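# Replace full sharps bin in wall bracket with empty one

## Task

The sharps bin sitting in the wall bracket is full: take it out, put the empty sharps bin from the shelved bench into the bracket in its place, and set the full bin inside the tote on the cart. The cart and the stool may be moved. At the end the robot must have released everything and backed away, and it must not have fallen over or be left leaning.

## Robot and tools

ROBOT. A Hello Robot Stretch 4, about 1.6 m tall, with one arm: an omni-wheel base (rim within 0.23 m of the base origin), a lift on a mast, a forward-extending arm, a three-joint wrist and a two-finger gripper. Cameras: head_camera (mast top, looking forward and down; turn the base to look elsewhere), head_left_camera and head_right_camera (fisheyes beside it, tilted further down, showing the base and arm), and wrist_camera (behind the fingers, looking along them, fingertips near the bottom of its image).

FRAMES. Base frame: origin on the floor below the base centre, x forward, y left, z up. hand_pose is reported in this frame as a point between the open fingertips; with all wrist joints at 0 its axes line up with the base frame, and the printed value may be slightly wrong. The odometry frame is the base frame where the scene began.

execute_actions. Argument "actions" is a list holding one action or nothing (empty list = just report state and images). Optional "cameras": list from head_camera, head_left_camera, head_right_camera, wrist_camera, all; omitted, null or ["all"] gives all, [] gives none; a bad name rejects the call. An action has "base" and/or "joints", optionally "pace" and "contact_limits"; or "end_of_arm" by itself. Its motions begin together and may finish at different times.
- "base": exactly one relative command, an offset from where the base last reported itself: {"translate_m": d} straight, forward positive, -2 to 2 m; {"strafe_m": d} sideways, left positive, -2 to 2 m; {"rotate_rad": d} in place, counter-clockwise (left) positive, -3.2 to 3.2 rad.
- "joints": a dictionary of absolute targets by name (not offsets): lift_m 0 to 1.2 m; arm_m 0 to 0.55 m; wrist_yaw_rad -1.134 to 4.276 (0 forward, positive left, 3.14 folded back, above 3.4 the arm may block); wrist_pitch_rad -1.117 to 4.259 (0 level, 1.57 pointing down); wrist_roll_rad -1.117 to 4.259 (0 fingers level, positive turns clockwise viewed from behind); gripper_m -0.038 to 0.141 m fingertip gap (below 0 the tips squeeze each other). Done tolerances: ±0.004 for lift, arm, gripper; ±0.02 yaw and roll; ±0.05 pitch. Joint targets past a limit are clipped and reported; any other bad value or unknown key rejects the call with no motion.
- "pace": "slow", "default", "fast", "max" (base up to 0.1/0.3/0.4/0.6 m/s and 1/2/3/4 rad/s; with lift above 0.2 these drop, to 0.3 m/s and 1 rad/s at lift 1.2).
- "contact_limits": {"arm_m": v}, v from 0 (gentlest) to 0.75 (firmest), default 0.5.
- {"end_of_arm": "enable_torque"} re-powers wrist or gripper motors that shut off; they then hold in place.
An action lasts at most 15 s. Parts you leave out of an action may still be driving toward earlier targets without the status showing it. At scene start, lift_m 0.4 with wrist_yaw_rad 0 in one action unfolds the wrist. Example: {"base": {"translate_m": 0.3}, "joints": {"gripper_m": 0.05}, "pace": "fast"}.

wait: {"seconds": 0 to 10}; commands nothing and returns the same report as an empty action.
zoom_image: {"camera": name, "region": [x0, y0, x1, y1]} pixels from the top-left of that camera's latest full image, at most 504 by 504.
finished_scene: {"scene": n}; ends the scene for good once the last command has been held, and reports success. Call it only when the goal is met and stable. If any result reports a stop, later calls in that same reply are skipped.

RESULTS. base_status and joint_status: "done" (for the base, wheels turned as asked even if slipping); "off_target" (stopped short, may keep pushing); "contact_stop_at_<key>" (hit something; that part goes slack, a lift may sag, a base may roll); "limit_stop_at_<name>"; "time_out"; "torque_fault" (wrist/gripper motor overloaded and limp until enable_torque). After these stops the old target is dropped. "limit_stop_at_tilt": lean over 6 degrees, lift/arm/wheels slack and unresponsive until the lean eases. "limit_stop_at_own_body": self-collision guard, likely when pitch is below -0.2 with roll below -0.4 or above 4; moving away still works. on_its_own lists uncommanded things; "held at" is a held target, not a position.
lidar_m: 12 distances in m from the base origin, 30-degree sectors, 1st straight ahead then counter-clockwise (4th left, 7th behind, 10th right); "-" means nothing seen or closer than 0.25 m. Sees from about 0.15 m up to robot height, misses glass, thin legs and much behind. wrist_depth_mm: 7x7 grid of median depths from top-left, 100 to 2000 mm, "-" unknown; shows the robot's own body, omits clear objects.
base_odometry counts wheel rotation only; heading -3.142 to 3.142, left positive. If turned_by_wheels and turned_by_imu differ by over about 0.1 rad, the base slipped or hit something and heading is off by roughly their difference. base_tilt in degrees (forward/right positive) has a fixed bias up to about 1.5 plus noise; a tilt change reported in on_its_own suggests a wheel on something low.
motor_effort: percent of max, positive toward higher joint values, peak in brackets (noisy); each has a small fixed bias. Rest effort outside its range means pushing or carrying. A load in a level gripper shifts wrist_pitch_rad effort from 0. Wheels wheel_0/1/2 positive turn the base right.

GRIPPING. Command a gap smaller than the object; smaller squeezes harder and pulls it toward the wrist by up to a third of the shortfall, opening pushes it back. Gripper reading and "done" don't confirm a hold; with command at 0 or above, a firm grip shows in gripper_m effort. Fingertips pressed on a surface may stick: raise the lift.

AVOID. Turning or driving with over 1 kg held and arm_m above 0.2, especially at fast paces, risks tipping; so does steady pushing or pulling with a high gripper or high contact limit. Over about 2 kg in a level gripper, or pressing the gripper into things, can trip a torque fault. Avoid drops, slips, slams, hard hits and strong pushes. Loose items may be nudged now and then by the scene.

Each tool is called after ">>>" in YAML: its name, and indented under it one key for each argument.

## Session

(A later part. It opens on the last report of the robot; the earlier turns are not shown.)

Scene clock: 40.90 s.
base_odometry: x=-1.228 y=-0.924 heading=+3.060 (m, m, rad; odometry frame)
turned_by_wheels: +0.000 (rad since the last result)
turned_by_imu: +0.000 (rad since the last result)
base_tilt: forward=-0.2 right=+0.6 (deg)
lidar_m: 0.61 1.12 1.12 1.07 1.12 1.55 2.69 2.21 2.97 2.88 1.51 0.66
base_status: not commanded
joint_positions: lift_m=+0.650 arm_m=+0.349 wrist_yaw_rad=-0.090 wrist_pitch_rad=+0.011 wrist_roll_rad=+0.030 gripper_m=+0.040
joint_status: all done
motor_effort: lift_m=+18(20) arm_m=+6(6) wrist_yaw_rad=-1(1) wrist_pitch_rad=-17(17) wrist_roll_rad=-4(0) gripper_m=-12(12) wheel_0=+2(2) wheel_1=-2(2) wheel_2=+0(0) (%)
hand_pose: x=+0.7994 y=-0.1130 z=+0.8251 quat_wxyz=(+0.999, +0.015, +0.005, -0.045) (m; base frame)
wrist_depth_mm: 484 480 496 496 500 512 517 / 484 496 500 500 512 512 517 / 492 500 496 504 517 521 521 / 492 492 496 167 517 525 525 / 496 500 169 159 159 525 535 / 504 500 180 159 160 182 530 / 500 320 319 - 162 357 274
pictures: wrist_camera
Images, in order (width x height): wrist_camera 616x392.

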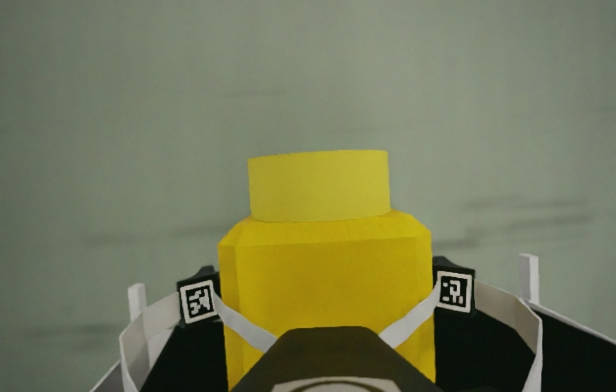

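>>> execute_actions:
  actions:
    - {"joints":{"lift_m":0.635},"pace":"slow"}
  cameras: []

Scene clock: 41.83 s.
base_odometry: x=-1.228 y=-0.924 heading=+3.060 (m, m, rad; odometry frame)
turned_by_wheels: +0.000 (rad since the last result)
turned_by_imu: +0.000 (rad since the last result)
base_tilt: forward=-0.2 right=+0.5 (deg)
lidar_m: 0.61 1.10 1.12 1.07 1.14 1.56 2.70 2.24 3.01 2.88 1.51 0.66
base_status: not commanded
joint_positions: lift_m=+0.635 arm_m=+0.349 wrist_yaw_rad=-0.090 wrist_pitch_rad=+0.011 wrist_roll_rad=+0.030 gripper_m=+0.040
joint_status: all done
motor_effort: lift_m=+18(19) arm_m=+6(6) wrist_yaw_rad=-2(1) wrist_pitch_rad=-17(17) wrist_roll_rad=+0(1) gripper_m=-18(20) wheel_0=+2(2) wheel_1=-2(2) wheel_2=+0(0) (%)
hand_pose: x=+0.7994 y=-0.1130 z=+0.8101 quat_wxyz=(+0.999, +0.015, +0.005, -0.045) (m; base frame)
wrist_depth_mm: 480 488 496 496 508 512 517 / 484 492 496 508 512 512 517 / 488 496 496 504 508 512 521 / 484 492 504 167 512 521 530 / 492 500 169 158 160 525 535 / 496 496 180 160 160 182 289 / 500 276 320 - 161 355 276
pictures: none
No camera images: the call's "cameras" was empty. Leave "cameras" out to get every camera's image.

>>> execute_actions:
  actions:
    - {"joints":{"lift_m":0.622},"pace":"slow"}
  cameras: ["wrist_camera"]

Scene clock: 42.73 s.
base_odometry: x=-1.228 y=-0.924 heading=+3.060 (m, m, rad; odometry frame)
turned_by_wheels: +0.000 (rad since the last result)
turned_by_imu: +0.000 (rad since the last result)
base_tilt: forward=-0.2 right=+0.6 (deg)
lidar_m: 0.62 1.11 1.12 1.07 1.14 1.56 2.71 2.23 3.01 2.90 1.53 0.65
base_status: not commanded
joint_positions: lift_m=+0.622 arm_m=+0.349 wrist_yaw_rad=-0.090 wrist_pitch_rad=+0.011 wrist_roll_rad=+0.030 gripper_m=+0.040
joint_status: all done
motor_effort: lift_m=+18(17) arm_m=+6(6) wrist_yaw_rad=-1(1) wrist_pitch_rad=-18(17) wrist_roll_rad=-1(2) gripper_m=-16(18) wheel_0=+2(2) wheel_1=-2(2) wheel_2=+0(0) (%)
hand_pose: x=+0.7994 y=-0.1130 z=+0.7971 quat_wxyz=(+0.999, +0.015, +0.005, -0.045) (m; base frame)
wrist_depth_mm: 480 488 496 500 508 517 521 / 484 488 492 504 512 517 517 / 488 492 500 500 508 512 525 / 488 492 500 167 512 521 525 / 492 500 170 159 159 521 525 / 500 404 180 159 160 182 276 / 504 249 320 - 162 340 276
pictures: wrist_camera
Images, in order (width x height): wrist_camera 616x392.

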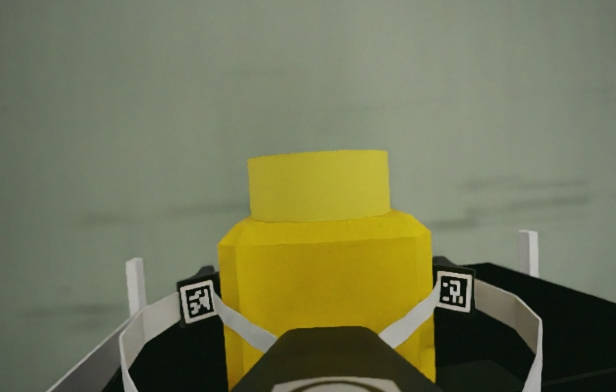

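>>> execute_actions:
  actions:
    - {"joints":{"lift_m":0.612},"pace":"slow"}
  cameras: []

Scene clock: 43.60 s.
base_odometry: x=-1.228 y=-0.924 heading=+3.060 (m, m, rad; odometry frame)
turned_by_wheels: +0.000 (rad since the last result)
turned_by_imu: +0.000 (rad since the last result)
base_tilt: forward=-0.2 right=+0.6 (deg)
lidar_m: 0.63 1.12 1.11 1.06 1.13 1.58 2.70 2.23 3.01 2.88 1.49 0.66
base_status: not commanded
joint_positions: lift_m=+0.612 arm_m=+0.349 wrist_yaw_rad=-0.090 wrist_pitch_rad=+0.010 wrist_roll_rad=+0.030 gripper_m=+0.040
joint_status: all done
motor_effort: lift_m=+17(21) arm_m=+6(6) wrist_yaw_rad=+0(1) wrist_pitch_rad=-13(18) wrist_roll_rad=+0(1) gripper_m=-18(18) wheel_0=+2(2) wheel_1=-2(2) wheel_2=+0(0) (%)
hand_pose: x=+0.7994 y=-0.1130 z=+0.7876 quat_wxyz=(+0.999, +0.015, +0.004, -0.045) (m; base frame)
wrist_depth_mm: 488 488 492 500 512 517 517 / 480 496 496 504 512 521 521 / 488 496 504 504 512 512 525 / 496 496 504 166 512 517 521 / 496 500 169 158 159 525 530 / 496 392 180 159 160 186 274 / 496 243 319 - 162 336 263
pictures: none
No camera images: the call's "cameras" was empty. Leave "cameras" out to get every camera's image.

>>> execute_actions:
  actions:
    - {"joints":{"gripper_m":0.125}}
  cameras: ["wrist_camera"]

>>> execute_actions:
  actions:
    - {"joints":{"lift_m":0.75,"arm_m":0.05}}
  cameras: ["head_camera"]

>>> execute_actions:
  actions:
    - {"base":{"rotate_rad":-1.75},"pace":"fast"}
  cameras: []

>>> execute_actions:
  actions:
    - {"base":{"translate_m":2},"joints":{"lift_m":0.86,"gripper_m":0.141},"pace":"max"}
  cameras: []

>>> execute_actions:
  actions:
    - {"base":{"rotate_rad":0.25}}
  cameras: ["head_camera","wrist_camera"]

Scene clock: 45.70 s.
base_odometry: x=-1.228 y=-0.924 heading=+3.060 (m, m, rad; odometry frame)
turned_by_wheels: +0.000 (rad since the last result)
turned_by_imu: +0.000 (rad since the last result)
base_tilt: forward=-0.2 right=+0.6 (deg)
lidar_m: 0.63 1.13 1.11 1.07 1.11 1.57 2.69 2.25 2.99 2.89 1.52 0.67
base_status: not commanded
joint_positions: lift_m=+0.612 arm_m=+0.349 wrist_yaw_rad=-0.090 wrist_pitch_rad=+0.008 wrist_roll_rad=+0.030 gripper_m=+0.125
joint_status: all done
motor_effort: lift_m=+17(17) arm_m=+6(6) wrist_yaw_rad=+0(0) wrist_pitch_rad=-7(13) wrist_roll_rad=+0(0) gripper_m=+1(21) wheel_0=+2(2) wheel_1=-2(2) wheel_2=+0(0) (%)
hand_pose: x=+0.7993 y=-0.1131 z=+0.7882 quat_wxyz=(+0.999, +0.015, +0.003, -0.045) (m; base frame)
wrist_depth_mm: 480 484 500 504 504 512 517 / 480 492 500 504 512 517 521 / 488 488 496 504 517 521 525 / 492 500 504 192 517 517 530 / 492 492 496 184 186 427 530 / 496 389 193 183 187 315 279 / 492 218 320 - 198 330 276
pictures: wrist_camera
Images, in order (width x height): wrist_camera 616x392.

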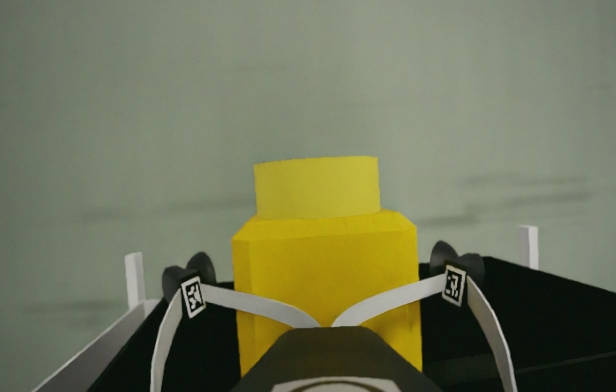

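Scene clock: 47.70 s.
base_odometry: x=-1.228 y=-0.924 heading=+3.060 (m, m, rad; odometry frame)
turned_by_wheels: +0.000 (rad since the last result)
turned_by_imu: +0.000 (rad since the last result)
base_tilt: forward=-0.2 right=+0.6 (deg)
lidar_m: 0.62 1.11 1.13 1.08 1.14 1.57 2.71 2.23 2.99 2.88 1.49 0.66
base_status: not commanded
joint_positions: lift_m=+0.750 arm_m=+0.051 wrist_yaw_rad=-0.090 wrist_pitch_rad=+0.007 wrist_roll_rad=+0.030 gripper_m=+0.125
joint_status: all done
motor_effort: lift_m=+23(24) arm_m=-6(4) wrist_yaw_rad=+0(1) wrist_pitch_rad=-6(7) wrist_roll_rad=-3(1) gripper_m=-2(4) wheel_0=+2(2) wheel_1=-2(2) wheel_2=+0(0) (%)
hand_pose: x=+0.5013 y=-0.1130 z=+0.9258 quat_wxyz=(+0.999, +0.015, +0.003, -0.045) (m; base frame)
wrist_depth_mm: 788 788 788 809 798 842 809 / 778 768 798 809 809 831 842 / 778 788 798 798 820 831 831 / 778 798 798 820 831 842 854 / 798 798 820 820 820 842 831 / 798 788 206 496 634 842 842 / 788 809 621 - 459 521 854
pictures: head_camera
Images, in order (width x height): head_camera 420x560.

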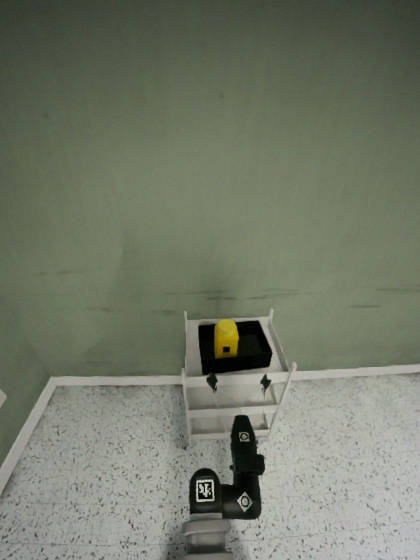

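Scene clock: 49.70 s.
base_odometry: x=-1.228 y=-0.924 heading=+1.310 (m, m, rad; odometry frame)
turned_by_wheels: -1.750 (rad since the last result)
turned_by_imu: -1.753 (rad since the last result)
base_tilt: forward=-0.2 right=+0.6 (deg)
lidar_m: 2.90 1.87 0.72 0.62 0.60 1.19 1.07 1.09 1.33 2.60 2.23 2.53
base_status: done
joint_positions: lift_m=+0.750 arm_m=+0.051 wrist_yaw_rad=-0.090 wrist_pitch_rad=+0.007 wrist_roll_rad=+0.030 gripper_m=+0.125
joint_status: not commanded
motor_effort: lift_m=+23(23) arm_m=-5(6) wrist_yaw_rad=-1(1) wrist_pitch_rad=-6(6) wrist_roll_rad=+0(0) gripper_m=-1(4) wheel_0=+1(8) wheel_1=+3(11) wheel_2=+1(7) (%)
hand_pose: x=+0.5014 y=-0.1130 z=+0.9259 quat_wxyz=(+0.999, +0.015, +0.003, -0.045) (m; base frame)
wrist_depth_mm: - - - - - - - / - - - - - - - / - - - - - - - / - - - - - - - / - - - - - - - / - - 207 - - - - / - - - - - 1983 -
pictures: none
No camera images: the call's "cameras" was empty. Leave "cameras" out to get every camera's image.

Scene clock: 55.77 s.
base_odometry: x=-0.714 y=+1.009 heading=+1.311 (m, m, rad; odometry frame)
turned_by_wheels: +0.000 (rad since the last result)
turned_by_imu: +0.001 (rad since the last result)
base_tilt: forward=-0.2 right=+0.6 (deg)
lidar_m: 0.89 0.90 1.54 1.41 1.43 1.74 3.06 3.08 1.90 1.70 1.72 1.00
base_status: done
joint_positions: lift_m=+0.860 arm_m=+0.051 wrist_yaw_rad=-0.090 wrist_pitch_rad=+0.007 wrist_roll_rad=+0.030 gripper_m=+0.141
joint_status: all done
motor_effort: lift_m=+21(27) arm_m=-5(6) wrist_yaw_rad=-1(1) wrist_pitch_rad=-6(6) wrist_roll_rad=+0(1) gripper_m=+0(0) wheel_0=+2(9) wheel_1=+2(9) wheel_2=+2(12) (%)
hand_pose: x=+0.5013 y=-0.1130 z=+1.0361 quat_wxyz=(+0.999, +0.015, +0.003, -0.045) (m; base frame)
wrist_depth_mm: 1281 1366 1464 1499 1618 1708 1863 / 1205 1336 1281 1499 1430 1756 1808 / 1255 1336 1430 1537 1618 1756 1808 / 1255 1336 1397 1537 1618 1808 1921 / 1229 1182 759 991 931 831 866 / 621 640 676 668 741 1537 1863 / 1205 1366 1430 - 1708 1708 1808
pictures: none
No camera images: the call's "cameras" was empty. Leave "cameras" out to get every camera's image.

Scene clock: 56.77 s.
base_odometry: x=-0.714 y=+1.009 heading=+1.560 (m, m, rad; odometry frame)
turned_by_wheels: +0.249 (rad since the last result)
turned_by_imu: +0.250 (rad since the last result)
base_tilt: forward=-0.1 right=+0.6 (deg)
lidar_m: 0.91 0.96 1.43 1.41 1.53 1.88 3.07 3.09 1.75 1.70 1.19 0.91
base_status: done
joint_positions: lift_m=+0.860 arm_m=+0.051 wrist_yaw_rad=-0.090 wrist_pitch_rad=+0.007 wrist_roll_rad=+0.030 gripper_m=+0.141
joint_status: not commanded
motor_effort: lift_m=+20(20) arm_m=-5(5) wrist_yaw_rad=+0(0) wrist_pitch_rad=-6(6) wrist_roll_rad=-1(0) gripper_m=+1(1) wheel_0=-3(8) wheel_1=-3(8) wheel_2=-1(6) (%)
hand_pose: x=+0.5013 y=-0.1130 z=+1.0361 quat_wxyz=(+0.999, +0.015, +0.003, -0.045) (m; base frame)
wrist_depth_mm: 1464 1464 1430 1464 1430 1430 1464 / 1464 1430 1281 1255 1308 1430 1281 / 1464 1464 1464 1464 1464 1430 1430 / 1499 1464 1430 1464 1366 1430 1499 / 1537 1464 1060 976 741 723 798 / 1499 668 691 634 647 668 661 / 1537 1499 1537 - 1464 1464 1464
pictures: head_camera, wrist_camera
Images, in order (width x height): head_camera 420x560, wrist_camera 616x392.

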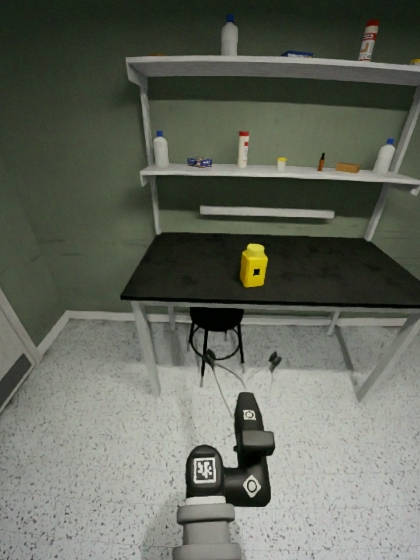

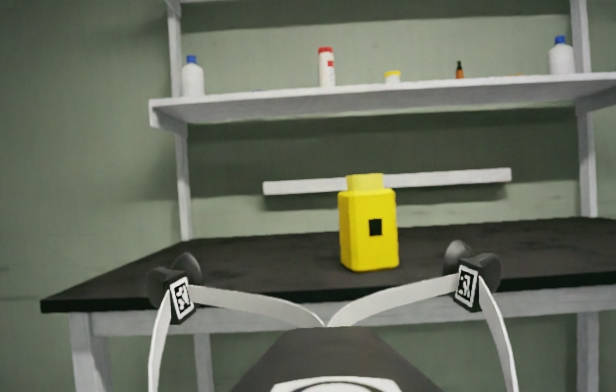

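>>> execute_actions:
  actions:
    - {"base":{"strafe_m":-0.17},"joints":{"wrist_yaw_rad":0.09,"arm_m":0.2}}
  cameras: []

>>> execute_actions:
  actions:
    - {"base":{"translate_m":0.27}}
  cameras: ["head_camera","wrist_camera"]

Scene clock: 58.80 s.
base_odometry: x=-0.544 y=+1.007 heading=+1.560 (m, m, rad; odometry frame)
turned_by_wheels: +0.000 (rad since the last result)
turned_by_imu: +0.000 (rad since the last result)
base_tilt: forward=-0.2 right=+0.6 (deg)
lidar_m: 0.87 0.93 1.60 1.57 1.68 1.99 3.08 2.88 1.58 1.53 1.16 0.89
base_status: done
joint_positions: lift_m=+0.860 arm_m=+0.199 wrist_yaw_rad=+0.090 wrist_pitch_rad=+0.007 wrist_roll_rad=+0.030 gripper_m=+0.141
joint_status: all done
motor_effort: lift_m=+20(20) arm_m=+5(5) wrist_yaw_rad=+0(3) wrist_pitch_rad=-6(6) wrist_roll_rad=+0(1) gripper_m=-1(3) wheel_0=+1(11) wheel_1=+1(10) wheel_2=-1(1) (%)
hand_pose: x=+0.6651 y=-0.0611 z=+1.0361 quat_wxyz=(+0.999, +0.015, +0.004, +0.045) (m; base frame)
wrist_depth_mm: 1537 1430 1366 1281 1205 1138 1098 / 1499 1464 1138 1118 1025 1060 1138 / 1499 1397 1366 1308 1229 1160 1138 / 1499 1397 1366 1308 1138 1205 1138 / 1576 1464 1060 866 691 732 798 / 597 530 492 500 445 430 466 / 615 585 549 - 445 462 442
pictures: none
No camera images: the call's "cameras" was empty. Leave "cameras" out to get every camera's image.

Scene clock: 61.17 s.
base_odometry: x=-0.542 y=+1.277 heading=+1.561 (m, m, rad; odometry frame)
turned_by_wheels: +0.000 (rad since the last result)
turned_by_imu: +0.000 (rad since the last result)
base_tilt: forward=-0.2 right=+0.6 (deg)
lidar_m: 0.60 0.65 1.59 1.54 1.68 2.22 3.37 2.09 1.59 1.55 0.80 0.65
base_status: done
joint_positions: lift_m=+0.860 arm_m=+0.199 wrist_yaw_rad=+0.090 wrist_pitch_rad=+0.007 wrist_roll_rad=+0.030 gripper_m=+0.141
joint_status: not commanded
motor_effort: lift_m=+20(20) arm_m=+5(5) wrist_yaw_rad=-1(1) wrist_pitch_rad=-6(6) wrist_roll_rad=-2(2) gripper_m=+0(1) wheel_0=+3(9) wheel_1=+2(9) wheel_2=-1(10) (%)
hand_pose: x=+0.6651 y=-0.0611 z=+1.0361 quat_wxyz=(+0.999, +0.015, +0.004, +0.045) (m; base frame)
wrist_depth_mm: 1160 1138 1042 732 691 661 691 / 1205 831 931 976 976 891 891 / 1205 1118 1042 1008 960 931 891 / 1182 1138 1078 917 283 904 866 / 1205 1138 1042 278 274 723 798 / 603 530 462 276 274 424 469 / 404 382 377 - 277 345 342
pictures: head_camera, wrist_camera
Images, in order (width x height): head_camera 420x560, wrist_camera 616x392.

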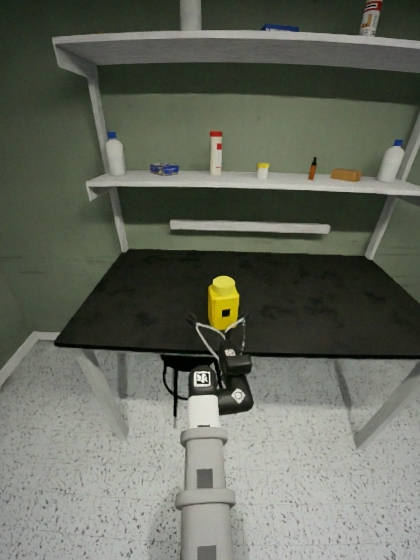

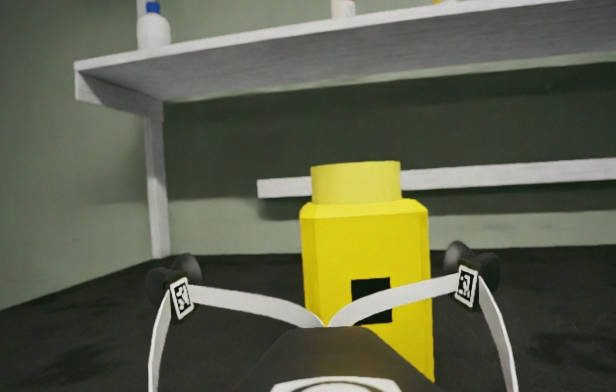

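>>> execute_actions:
  actions:
    - {"base":{"strafe_m":-0.02},"joints":{"lift_m":0.865,"arm_m":0.302}}
  cameras: ["wrist_camera"]

>>> execute_actions:
  actions:
    - {"joints":{"gripper_m":0.04}}
  cameras: ["wrist_camera"]

Scene clock: 62.67 s.
base_odometry: x=-0.522 y=+1.277 heading=+1.561 (m, m, rad; odometry frame)
turned_by_wheels: +0.000 (rad since the last result)
turned_by_imu: +0.000 (rad since the last result)
base_tilt: forward=-0.2 right=+0.6 (deg)
lidar_m: 0.62 0.65 1.61 1.56 1.69 2.23 3.36 2.06 1.57 1.54 0.79 0.62
base_status: done
joint_positions: lift_m=+0.865 arm_m=+0.301 wrist_yaw_rad=+0.090 wrist_pitch_rad=+0.007 wrist_roll_rad=+0.030 gripper_m=+0.141
joint_status: all done
motor_effort: lift_m=+23(22) arm_m=+6(8) wrist_yaw_rad=+0(1) wrist_pitch_rad=-6(6) wrist_roll_rad=+0(2) gripper_m=-3(2) wheel_0=+2(9) wheel_1=+1(10) wheel_2=+0(1) (%)
hand_pose: x=+0.7671 y=-0.0612 z=+1.0409 quat_wxyz=(+0.999, +0.015, +0.004, +0.045) (m; base frame)
wrist_depth_mm: 1025 654 621 609 634 647 676 / 732 831 917 891 854 809 798 / 1042 976 946 917 854 820 809 / 1060 1008 960 189 778 809 798 / 1078 1008 946 180 183 809 798 / 615 544 198 177 183 433 473 / 413 392 370 - 190 353 349
pictures: wrist_camera
Images, in order (width x height): wrist_camera 616x392.

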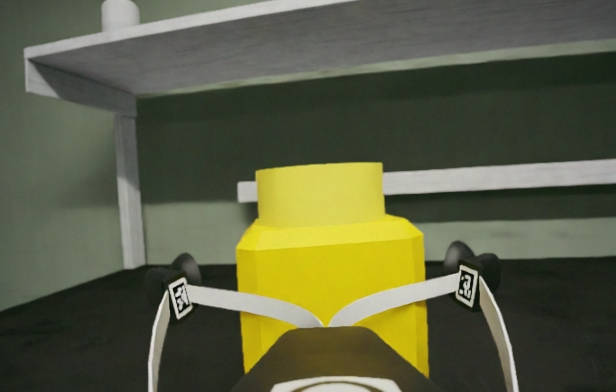

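Scene clock: 64.67 s.
base_odometry: x=-0.522 y=+1.277 heading=+1.561 (m, m, rad; odometry frame)
turned_by_wheels: +0.000 (rad since the last result)
turned_by_imu: +0.000 (rad since the last result)
base_tilt: forward=-0.2 right=+0.6 (deg)
lidar_m: 0.61 0.66 1.60 1.57 1.67 2.24 3.37 2.05 1.58 1.53 0.83 0.63
base_status: not commanded
joint_positions: lift_m=+0.865 arm_m=+0.301 wrist_yaw_rad=+0.090 wrist_pitch_rad=+0.007 wrist_roll_rad=+0.030 gripper_m=+0.040
joint_status: all done
motor_effort: lift_m=+23(23) arm_m=+6(6) wrist_yaw_rad=+0(0) wrist_pitch_rad=-6(6) wrist_roll_rad=+1(2) gripper_m=-19(12) wheel_0=+2(2) wheel_1=+0(0) wheel_2=+0(0) (%)
hand_pose: x=+0.7671 y=-0.0612 z=+1.0409 quat_wxyz=(+0.999, +0.015, +0.004, +0.045) (m; base frame)
wrist_depth_mm: 1042 661 627 615 634 654 691 / 750 831 931 878 854 809 778 / 1025 976 960 904 866 831 778 / 1060 1008 946 177 768 831 788 / 1078 991 946 168 169 820 788 / 609 591 181 167 168 186 477 / 413 389 362 - 173 351 338
pictures: wrist_camera
Images, in order (width x height): wrist_camera 616x392.

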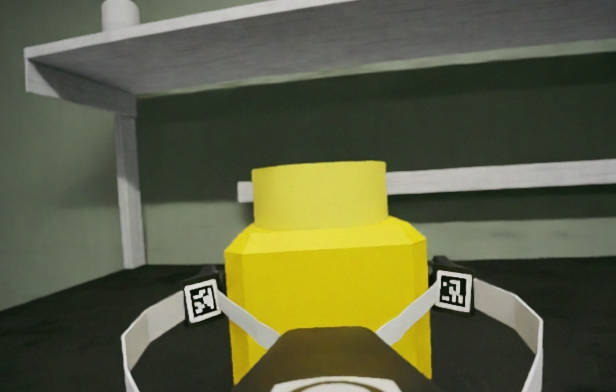

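>>> execute_actions:
  actions:
    - {"joints":{"lift_m":0.91}}
  cameras: []

>>> execute_actions:
  actions:
    - {"base":{"rotate_rad":-2.878},"joints":{"arm_m":0.05,"wrist_yaw_rad":-0.09}}
  cameras: ["head_camera"]

>>> execute_actions:
  actions:
    - {"base":{"translate_m":2},"pace":"fast"}
  cameras: []

>>> execute_actions:
  actions:
    - {"base":{"translate_m":0.66},"joints":{"lift_m":0.78},"pace":"fast"}
  cameras: []

>>> execute_actions:
  actions:
    - {"base":{"rotate_rad":-0.27}}

Scene clock: 66.07 s.
base_odometry: x=-0.522 y=+1.277 heading=+1.561 (m, m, rad; odometry frame)
turned_by_wheels: +0.000 (rad since the last result)
turned_by_imu: +0.000 (rad since the last result)
base_tilt: forward=-0.2 right=+0.7 (deg)
lidar_m: 0.60 0.65 1.58 1.56 1.68 2.25 3.37 2.04 1.57 1.53 0.81 0.61
base_status: not commanded
joint_positions: lift_m=+0.910 arm_m=+0.301 wrist_yaw_rad=+0.090 wrist_pitch_rad=+0.009 wrist_roll_rad=+0.030 gripper_m=+0.040
joint_status: all done
motor_effort: lift_m=+24(24) arm_m=+6(6) wrist_yaw_rad=+0(1) wrist_pitch_rad=-10(10) wrist_roll_rad=+1(1) gripper_m=-19(18) wheel_0=+2(2) wheel_1=+1(1) wheel_2=+0(0) (%)
hand_pose: x=+0.7671 y=-0.0612 z=+1.0853 quat_wxyz=(+0.999, +0.015, +0.005, +0.045) (m; base frame)
wrist_depth_mm: 1060 960 931 603 564 539 569 / 699 707 750 798 831 820 778 / 1060 976 946 904 854 831 788 / 1060 991 960 177 768 820 788 / 1060 1008 960 167 169 842 809 / 1060 732 181 167 169 182 591 / 512 480 452 - 173 439 421
pictures: none
No camera images: the call's "cameras" was empty. Leave "cameras" out to get every camera's image.

Scene clock: 68.90 s.
base_odometry: x=-0.522 y=+1.276 heading=-1.317 (m, m, rad; odometry frame)
turned_by_wheels: -2.878 (rad since the last result)
turned_by_imu: -2.883 (rad since the last result)
base_tilt: forward=-0.2 right=+0.6 (deg)
lidar_m: 0.43 1.74 1.52 1.53 0.69 0.61 0.62 0.75 1.57 1.60 1.93 2.60
base_status: done
joint_positions: lift_m=+0.910 arm_m=+0.051 wrist_yaw_rad=-0.090 wrist_pitch_rad=+0.009 wrist_roll_rad=+0.030 gripper_m=+0.040
joint_status: all done
motor_effort: lift_m=+23(24) arm_m=-6(8) wrist_yaw_rad=+0(12) wrist_pitch_rad=-11(11) wrist_roll_rad=+1(1) gripper_m=-15(18) wheel_0=+3(8) wheel_1=+2(10) wheel_2=+2(7) (%)
hand_pose: x=+0.5013 y=-0.1130 z=+1.0853 quat_wxyz=(+0.999, +0.015, +0.004, -0.045) (m; base frame)
wrist_depth_mm: - - - - - - - / - - - - - - - / - - - - - - - / - - - 176 - - - / - - - 168 169 - - / - - 181 167 168 185 - / - - - - 174 - -
pictures: head_camera
Images, in order (width x height): head_camera 420x560.

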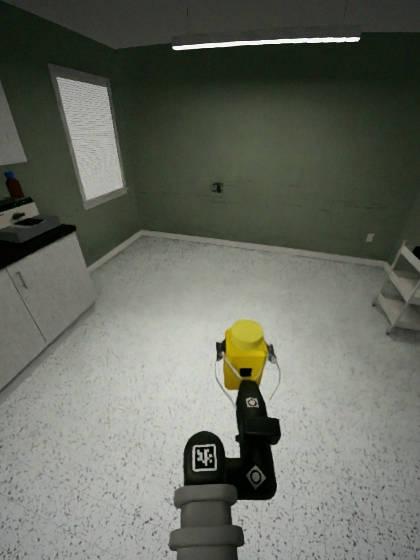

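Scene clock: 75.57 s.
base_odometry: x=-0.018 y=-0.659 heading=-1.316 (m, m, rad; odometry frame)
turned_by_wheels: +0.000 (rad since the last result)
turned_by_imu: +0.001 (rad since the last result)
base_tilt: forward=-0.1 right=+0.6 (deg)
lidar_m: 0.43 1.70 1.51 1.00 1.09 2.04 3.22 2.49 1.82 1.81 1.60 1.44
base_status: done
joint_positions: lift_m=+0.910 arm_m=+0.051 wrist_yaw_rad=-0.090 wrist_pitch_rad=+0.009 wrist_roll_rad=+0.030 gripper_m=+0.040
joint_status: not commanded
motor_effort: lift_m=+23(23) arm_m=-5(6) wrist_yaw_rad=+0(0) wrist_pitch_rad=-11(12) wrist_roll_rad=-2(2) gripper_m=-17(21) wheel_0=+3(8) wheel_1=+3(8) wheel_2=+1(11) (%)
hand_pose: x=+0.5013 y=-0.1130 z=+1.0853 quat_wxyz=(+0.999, +0.015, +0.004, -0.045) (m; base frame)
wrist_depth_mm: 1537 1397 1281 1205 1138 1078 1008 / 1499 1397 1281 1229 1160 1060 1008 / 1499 1464 1281 1205 1160 1078 1025 / 1537 1430 1308 176 1118 1060 1025 / 1499 1397 1336 167 170 1098 1042 / 1576 1499 181 168 169 186 1060 / 1576 1464 1397 - 173 1098 1042
pictures: none
No camera images: the call's "cameras" was empty. Leave "cameras" out to get every camera's image.

Scene clock: 78.77 s.
base_odometry: x=+0.149 y=-1.298 heading=-1.316 (m, m, rad; odometry frame)
turned_by_wheels: +0.000 (rad since the last result)
turned_by_imu: +0.001 (rad since the last result)
base_tilt: forward=-0.3 right=+0.5 (deg)
lidar_m: 0.44 1.00 1.27 1.29 1.27 1.55 3.82 2.75 2.03 1.48 0.92 0.70
base_status: done
joint_positions: lift_m=+0.780 arm_m=+0.051 wrist_yaw_rad=-0.090 wrist_pitch_rad=+0.009 wrist_roll_rad=+0.030 gripper_m=+0.040
joint_status: all done
motor_effort: lift_m=+18(22) arm_m=-5(5) wrist_yaw_rad=-1(0) wrist_pitch_rad=-11(11) wrist_roll_rad=+0(1) gripper_m=-17(14) wheel_0=+2(8) wheel_1=+2(8) wheel_2=+2(12) (%)
hand_pose: x=+0.5013 y=-0.1130 z=+0.9557 quat_wxyz=(+0.999, +0.015, +0.004, -0.045) (m; base frame)
wrist_depth_mm: 683 627 585 549 508 488 455 / 691 640 591 549 517 484 462 / 683 634 591 554 512 492 469 / 699 640 597 177 512 496 469 / 699 634 603 167 170 492 469 / 715 654 181 168 168 182 477 / 707 654 615 - 173 500 473
pictures: none
No camera images: the call's "cameras" was empty. Leave "cameras" out to get every camera's image.

Scene clock: 79.80 s.
base_odometry: x=+0.149 y=-1.298 heading=-1.585 (m, m, rad; odometry frame)
turned_by_wheels: -0.270 (rad since the last result)
turned_by_imu: -0.270 (rad since the last result)
base_tilt: forward=-0.2 right=+0.6 (deg)
lidar_m: 0.44 0.86 1.23 1.27 1.39 1.25 3.47 3.32 2.09 2.01 1.12 0.85
base_status: done
joint_positions: lift_m=+0.780 arm_m=+0.051 wrist_yaw_rad=-0.090 wrist_pitch_rad=+0.009 wrist_roll_rad=+0.030 gripper_m=+0.040
joint_status: not commanded
motor_effort: lift_m=+18(18) arm_m=-5(5) wrist_yaw_rad=+0(1) wrist_pitch_rad=-11(12) wrist_roll_rad=-1(0) gripper_m=-17(17) wheel_0=+4(10) wheel_1=+3(10) wheel_2=-2(7) (%)
hand_pose: x=+0.5013 y=-0.1131 z=+0.9557 quat_wxyz=(+0.999, +0.015, +0.004, -0.045) (m; base frame)
wrist_depth_mm: 539 539 539 539 539 539 544 / 544 539 539 544 549 549 544 / 544 539 544 549 544 544 544 / 544 554 544 177 554 549 544 / 554 559 549 168 170 549 554 / 554 554 181 168 168 185 554 / 554 559 559 - 173 564 554
pictures: head_camera, head_left_camera, head_right_camera, wrist_camera
Images, in order (width x height): head_camera 420x560, head_left_camera 420x672, head_right_camera 420x672, wrist_camera 616x392.

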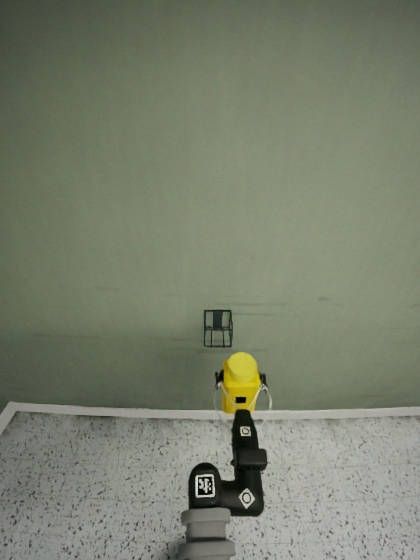

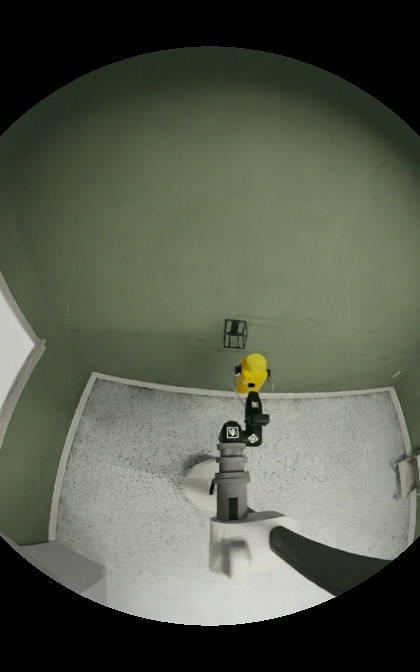

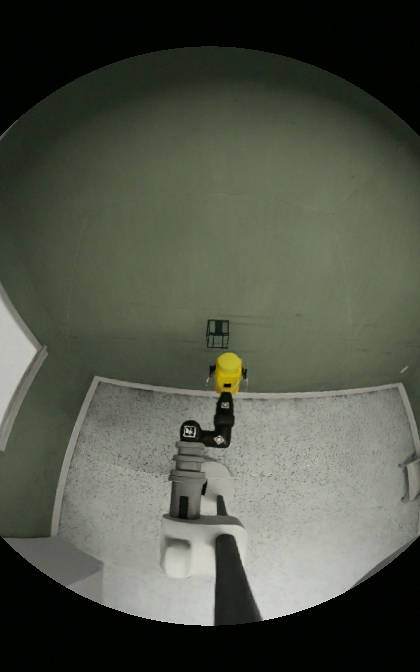

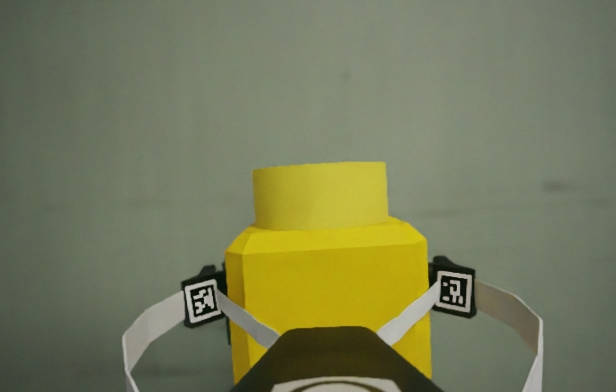

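>>> execute_actions:
  actions:
    - {"base":{"strafe_m":0.045},"joints":{"lift_m":0.895,"arm_m":0.19}}
  cameras: []

>>> execute_actions:
  actions:
    - {"joints":{"arm_m":0.328}}

>>> zoom_image:
  camera: "head_camera"
  region: [180,260,290,370]

>>> zoom_image:
  camera: "head_right_camera"
  region: [180,270,280,370]

Scene clock: 81.60 s.
base_odometry: x=+0.193 y=-1.298 heading=-1.585 (m, m, rad; odometry frame)
turned_by_wheels: +0.000 (rad since the last result)
turned_by_imu: +0.000 (rad since the last result)
base_tilt: forward=-0.1 right=+0.6 (deg)
lidar_m: 0.56 0.86 1.24 1.22 1.33 1.26 4.03 3.35 2.13 2.06 1.10 0.84
base_status: done
joint_positions: lift_m=+0.895 arm_m=+0.189 wrist_yaw_rad=-0.090 wrist_pitch_rad=+0.009 wrist_roll_rad=+0.030 gripper_m=+0.040
joint_status: all done
motor_effort: lift_m=+24(25) arm_m=+6(6) wrist_yaw_rad=-1(2) wrist_pitch_rad=-11(12) wrist_roll_rad=+0(2) gripper_m=-14(15) wheel_0=-1(12) wheel_1=+2(12) wheel_2=+0(2) (%)
hand_pose: x=+0.6394 y=-0.1129 z=+1.0703 quat_wxyz=(+0.999, +0.015, +0.004, -0.045) (m; base frame)
wrist_depth_mm: 407 404 407 404 404 404 404 / 410 404 407 404 410 410 407 / 410 410 407 413 410 410 413 / 413 407 410 177 407 413 413 / 413 413 415 168 170 413 410 / 418 418 181 168 168 181 418 / 413 418 415 - 173 421 415
pictures: none
No camera images: the call's "cameras" was empty. Leave "cameras" out to get every camera's image.

Scene clock: 83.07 s.
base_odometry: x=+0.193 y=-1.298 heading=-1.585 (m, m, rad; odometry frame)
turned_by_wheels: +0.000 (rad since the last result)
turned_by_imu: +0.000 (rad since the last result)
base_tilt: forward=-0.2 right=+0.7 (deg)
lidar_m: 0.70 0.87 1.24 1.22 1.34 1.25 4.01 3.37 2.13 2.08 1.11 0.84
base_status: not commanded
joint_positions: lift_m=+0.895 arm_m=+0.327 wrist_yaw_rad=-0.090 wrist_pitch_rad=+0.009 wrist_roll_rad=+0.030 gripper_m=+0.040
joint_status: all done
motor_effort: lift_m=+24(24) arm_m=+6(6) wrist_yaw_rad=-2(0) wrist_pitch_rad=-11(11) wrist_roll_rad=-1(1) gripper_m=-14(21) wheel_0=-1(1) wheel_1=+2(3) wheel_2=+0(0) (%)
hand_pose: x=+0.7774 y=-0.1130 z=+1.0703 quat_wxyz=(+0.999, +0.015, +0.004, -0.045) (m; base frame)
wrist_depth_mm: 267 267 267 268 268 270 267 / 270 267 270 268 270 270 272 / 271 271 271 272 271 271 272 / 272 271 270 176 273 272 272 / 272 273 272 167 170 274 273 / 274 274 180 167 169 185 276 / 276 276 276 - 173 276 276
pictures: head_camera, head_left_camera, head_right_camera, wrist_camera
Images, in order (width x height): head_camera 420x560, head_left_camera 420x672, head_right_camera 420x672, wrist_camera 616x392.

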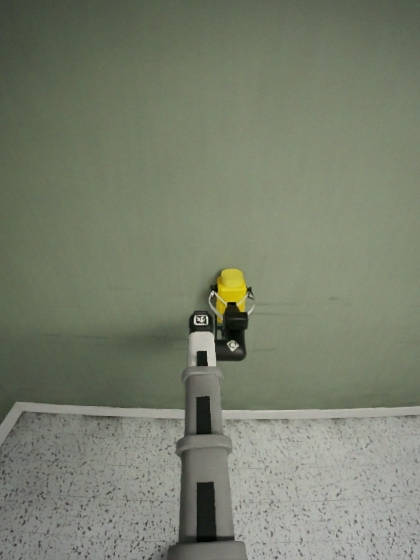

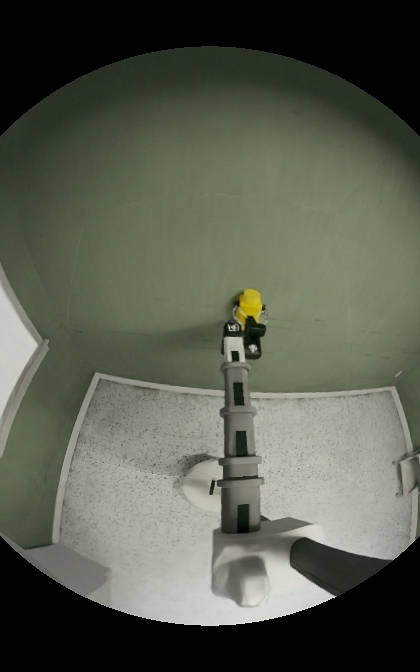

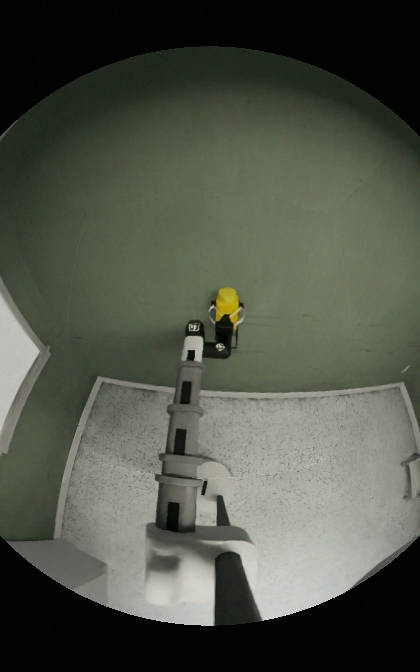

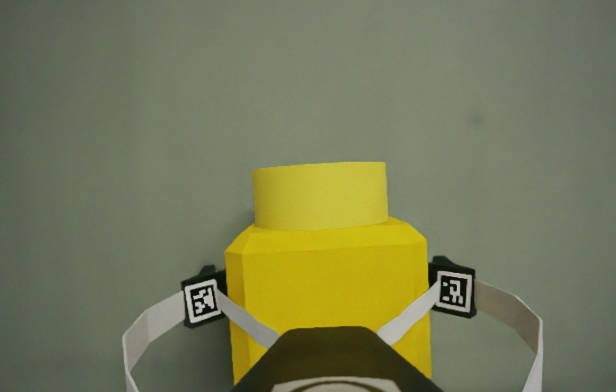

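Region (180, 260, 290, 370) of head_camera's 420x560 image, scaled by 4.582, with more detail than that image has.

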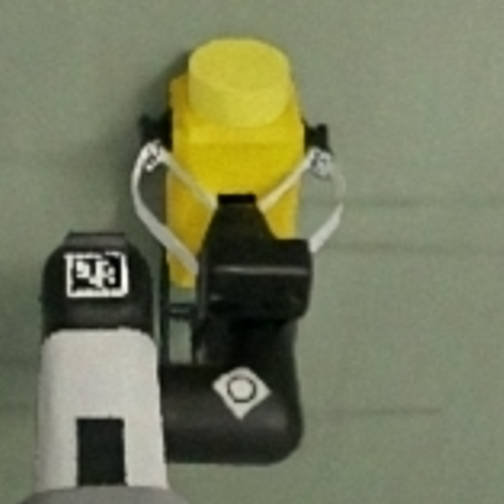

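Region (180, 270, 280, 370) of head_right_camera's 420x672 image, scaled by 5.040, with more detail than that image has.

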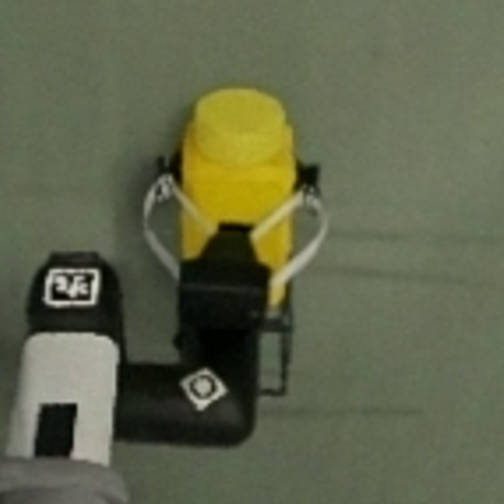

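>>> execute_actions:
  actions:
    - {"base":{"strafe_m":-0.004},"joints":{"lift_m":0.86,"arm_m":0.333},"pace":"slow"}
  cameras: ["head_camera","head_right_camera"]

>>> zoom_image:
  camera: "head_camera"
  region: [180,260,290,370]

Scene clock: 84.43 s.
base_odometry: x=+0.190 y=-1.298 heading=-1.585 (m, m, rad; odometry frame)
turned_by_wheels: +0.000 (rad since the last result)
turned_by_imu: +0.000 (rad since the last result)
base_tilt: forward=-0.2 right=+0.6 (deg)
lidar_m: 0.72 0.87 1.25 1.22 1.35 1.25 4.04 3.35 2.13 2.08 1.11 0.83
base_status: done
joint_positions: lift_m=+0.860 arm_m=+0.332 wrist_yaw_rad=-0.090 wrist_pitch_rad=+0.009 wrist_roll_rad=+0.030 gripper_m=+0.040
joint_status: all done
motor_effort: lift_m=+18(21) arm_m=+6(6) wrist_yaw_rad=-2(1) wrist_pitch_rad=-11(11) wrist_roll_rad=+1(3) gripper_m=-16(15) wheel_0=+5(6) wheel_1=-3(5) wheel_2=+0(0) (%)
hand_pose: x=+0.7824 y=-0.1130 z=+1.0358 quat_wxyz=(+0.999, +0.015, +0.004, -0.045) (m; base frame)
wrist_depth_mm: 262 263 263 263 263 264 264 / 263 263 264 263 265 264 265 / 266 265 265 266 265 266 266 / 265 265 266 177 267 270 266 / 267 268 267 168 170 268 268 / 271 268 180 168 169 186 270 / 270 271 271 - 173 272 272
pictures: head_camera, head_right_camera
Images, in order (width x height): head_camera 420x560, head_right_camera 420x672.

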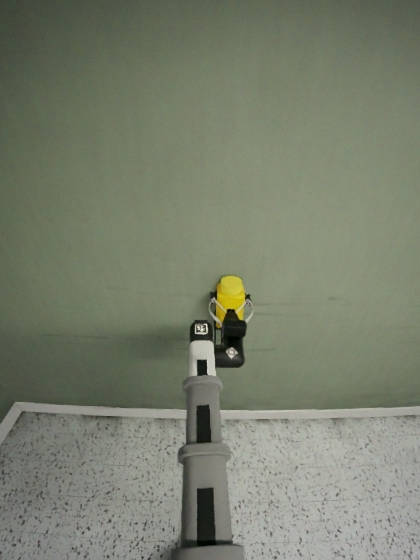

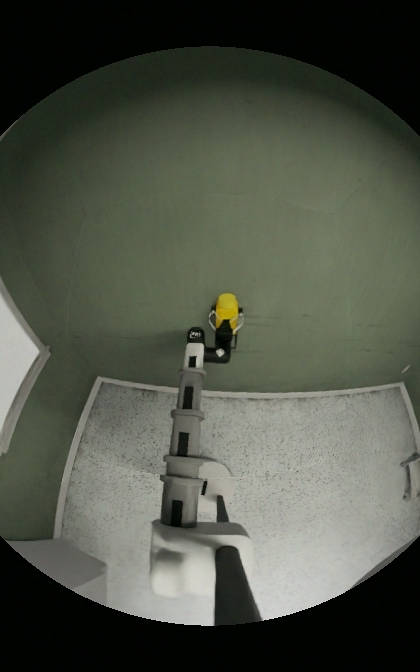

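Region (180, 260, 290, 370) of head_camera's 420x560 image, scaled by 4.582, with more detail than that image has.

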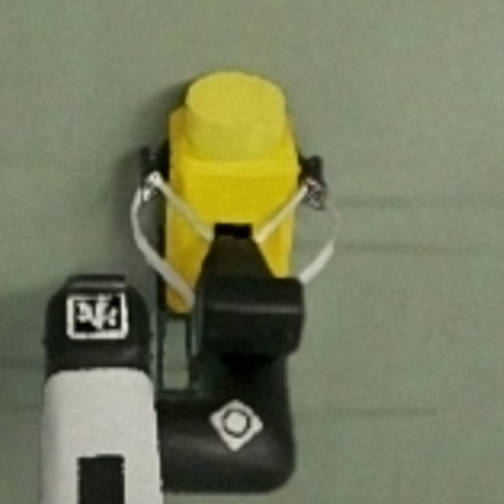

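>>> execute_actions:
  actions:
    - {"joints":{"lift_m":0.84},"pace":"slow"}
  cameras: ["wrist_camera"]

Scene clock: 85.47 s.
base_odometry: x=+0.190 y=-1.298 heading=-1.585 (m, m, rad; odometry frame)
turned_by_wheels: +0.000 (rad since the last result)
turned_by_imu: +0.000 (rad since the last result)
base_tilt: forward=-0.2 right=+0.7 (deg)
lidar_m: 0.69 0.86 1.23 1.23 1.33 1.24 4.04 3.37 2.12 2.07 1.09 0.83
base_status: not commanded
joint_positions: lift_m=+0.840 arm_m=+0.332 wrist_yaw_rad=-0.090 wrist_pitch_rad=+0.009 wrist_roll_rad=+0.030 gripper_m=+0.040
joint_status: all done
motor_effort: lift_m=+18(18) arm_m=+6(6) wrist_yaw_rad=-2(1) wrist_pitch_rad=-11(11) wrist_roll_rad=+0(1) gripper_m=-17(17) wheel_0=+5(5) wheel_1=-3(3) wheel_2=+0(0) (%)
hand_pose: x=+0.7824 y=-0.1130 z=+1.0158 quat_wxyz=(+0.999, +0.015, +0.004, -0.045) (m; base frame)
wrist_depth_mm: 262 263 263 263 263 264 263 / 263 264 264 265 265 265 264 / 264 264 266 265 267 266 266 / 266 265 267 177 266 267 266 / 268 267 268 168 170 268 270 / 268 270 180 167 168 186 270 / 270 271 270 - 173 271 272
pictures: wrist_camera
Images, in order (width x height): wrist_camera 616x392.

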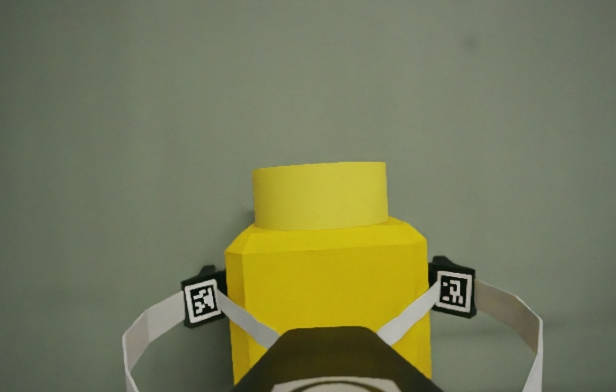

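>>> execute_actions:
  actions:
    - {"joints":{"lift_m":0.775},"pace":"slow"}
  cameras: ["wrist_camera"]

>>> execute_actions:
  actions:
    - {"joints":{"gripper_m":0.125,"arm_m":0.318}}
  cameras: []

>>> execute_actions:
  actions:
    - {"joints":{"arm_m":0.02},"base":{"translate_m":-0.2},"pace":"fast"}
  cameras: ["wrist_camera"]

Scene clock: 87.10 s.
base_odometry: x=+0.190 y=-1.298 heading=-1.585 (m, m, rad; odometry frame)
turned_by_wheels: +0.000 (rad since the last result)
turned_by_imu: +0.000 (rad since the last result)
base_tilt: forward=-0.2 right=+0.6 (deg)
lidar_m: 0.71 0.85 1.24 1.21 1.35 1.24 4.02 3.37 2.12 2.07 1.12 0.84
base_status: not commanded
joint_positions: lift_m=+0.775 arm_m=+0.332 wrist_yaw_rad=-0.090 wrist_pitch_rad=+0.007 wrist_roll_rad=+0.030 gripper_m=+0.040
joint_status: all done
motor_effort: lift_m=+17(17) arm_m=+6(6) wrist_yaw_rad=-1(1) wrist_pitch_rad=-6(11) wrist_roll_rad=+1(1) gripper_m=-16(17) wheel_0=+5(5) wheel_1=-3(4) wheel_2=+0(0) (%)
hand_pose: x=+0.7824 y=-0.1130 z=+0.9514 quat_wxyz=(+0.999, +0.015, +0.003, -0.045) (m; base frame)
wrist_depth_mm: 262 263 264 263 263 265 263 / 263 264 264 265 265 264 265 / 265 264 266 265 267 266 267 / 267 267 265 177 267 266 267 / 268 267 266 168 170 270 268 / 270 271 181 168 169 186 270 / 270 268 270 - 160 272 271
pictures: wrist_camera
Images, in order (width x height): wrist_camera 616x392.

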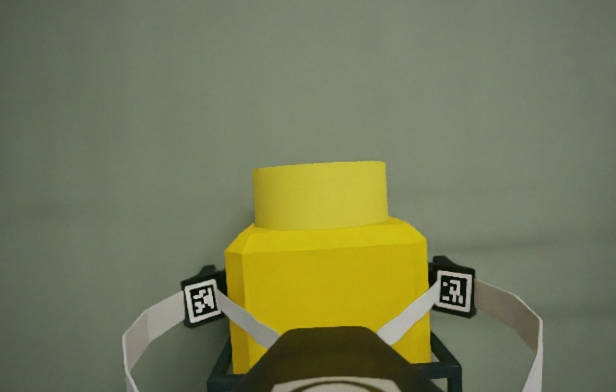

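Scene clock: 88.87 s.
base_odometry: x=+0.190 y=-1.298 heading=-1.585 (m, m, rad; odometry frame)
turned_by_wheels: +0.000 (rad since the last result)
turned_by_imu: +0.000 (rad since the last result)
base_tilt: forward=-0.2 right=+0.6 (deg)
lidar_m: 0.71 0.85 1.23 1.22 1.35 1.25 4.01 3.36 2.11 2.07 1.12 0.83
base_status: not commanded
joint_positions: lift_m=+0.775 arm_m=+0.319 wrist_yaw_rad=-0.090 wrist_pitch_rad=+0.007 wrist_roll_rad=+0.030 gripper_m=+0.125
joint_status: all done
motor_effort: lift_m=+17(17) arm_m=-5(10) wrist_yaw_rad=+1(5) wrist_pitch_rad=-5(6) wrist_roll_rad=+1(1) gripper_m=-2(18) wheel_0=+4(5) wheel_1=-3(3) wheel_2=+0(0) (%)
hand_pose: x=+0.7692 y=-0.1131 z=+0.9515 quat_wxyz=(+0.999, +0.015, +0.003, -0.045) (m; base frame)
wrist_depth_mm: 274 276 276 277 277 277 279 / 277 277 277 277 279 278 277 / 278 278 278 278 278 279 281 / 279 279 279 191 282 282 281 / 282 281 225 182 186 282 282 / 282 283 192 183 183 283 283 / 285 283 282 - 172 285 286
pictures: none
No camera images: the call's "cameras" was empty. Leave "cameras" out to get every camera's image.

Scene clock: 90.63 s.
base_odometry: x=+0.193 y=-1.098 heading=-1.586 (m, m, rad; odometry frame)
turned_by_wheels: -0.001 (rad since the last result)
turned_by_imu: -0.001 (rad since the last result)
base_tilt: forward=-0.2 right=+0.6 (deg)
lidar_m: 0.92 1.06 1.29 1.23 1.17 1.09 3.80 3.28 2.11 2.03 1.39 1.04
base_status: done
joint_positions: lift_m=+0.775 arm_m=+0.021 wrist_yaw_rad=-0.090 wrist_pitch_rad=+0.007 wrist_roll_rad=+0.030 gripper_m=+0.125
joint_status: all done
motor_effort: lift_m=+17(17) arm_m=-5(5) wrist_yaw_rad=+1(2) wrist_pitch_rad=-6(6) wrist_roll_rad=+1(1) gripper_m=-2(1) wheel_0=-3(9) wheel_1=-2(8) wheel_2=-2(12) (%)
hand_pose: x=+0.4713 y=-0.1131 z=+0.9513 quat_wxyz=(+0.999, +0.015, +0.003, -0.045) (m; base frame)
wrist_depth_mm: 768 788 768 778 778 778 778 / 778 778 768 788 788 788 778 / 778 778 798 788 778 788 788 / 809 788 788 788 778 788 788 / 788 788 788 691 798 798 788 / 788 788 206 788 788 788 809 / 788 798 798 - 798 798 809
pictures: wrist_camera
Images, in order (width x height): wrist_camera 616x392.

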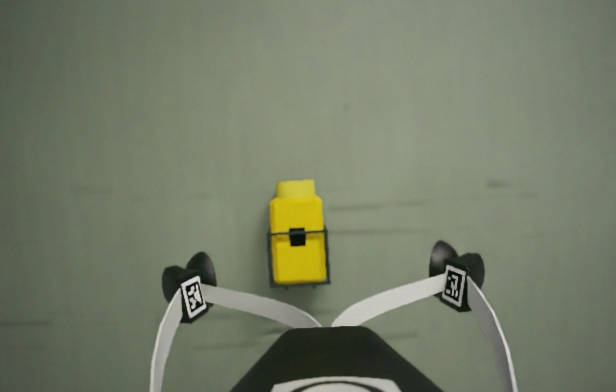

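>>> finished_scene:
  scene: 1

The scene is finished: the task was done.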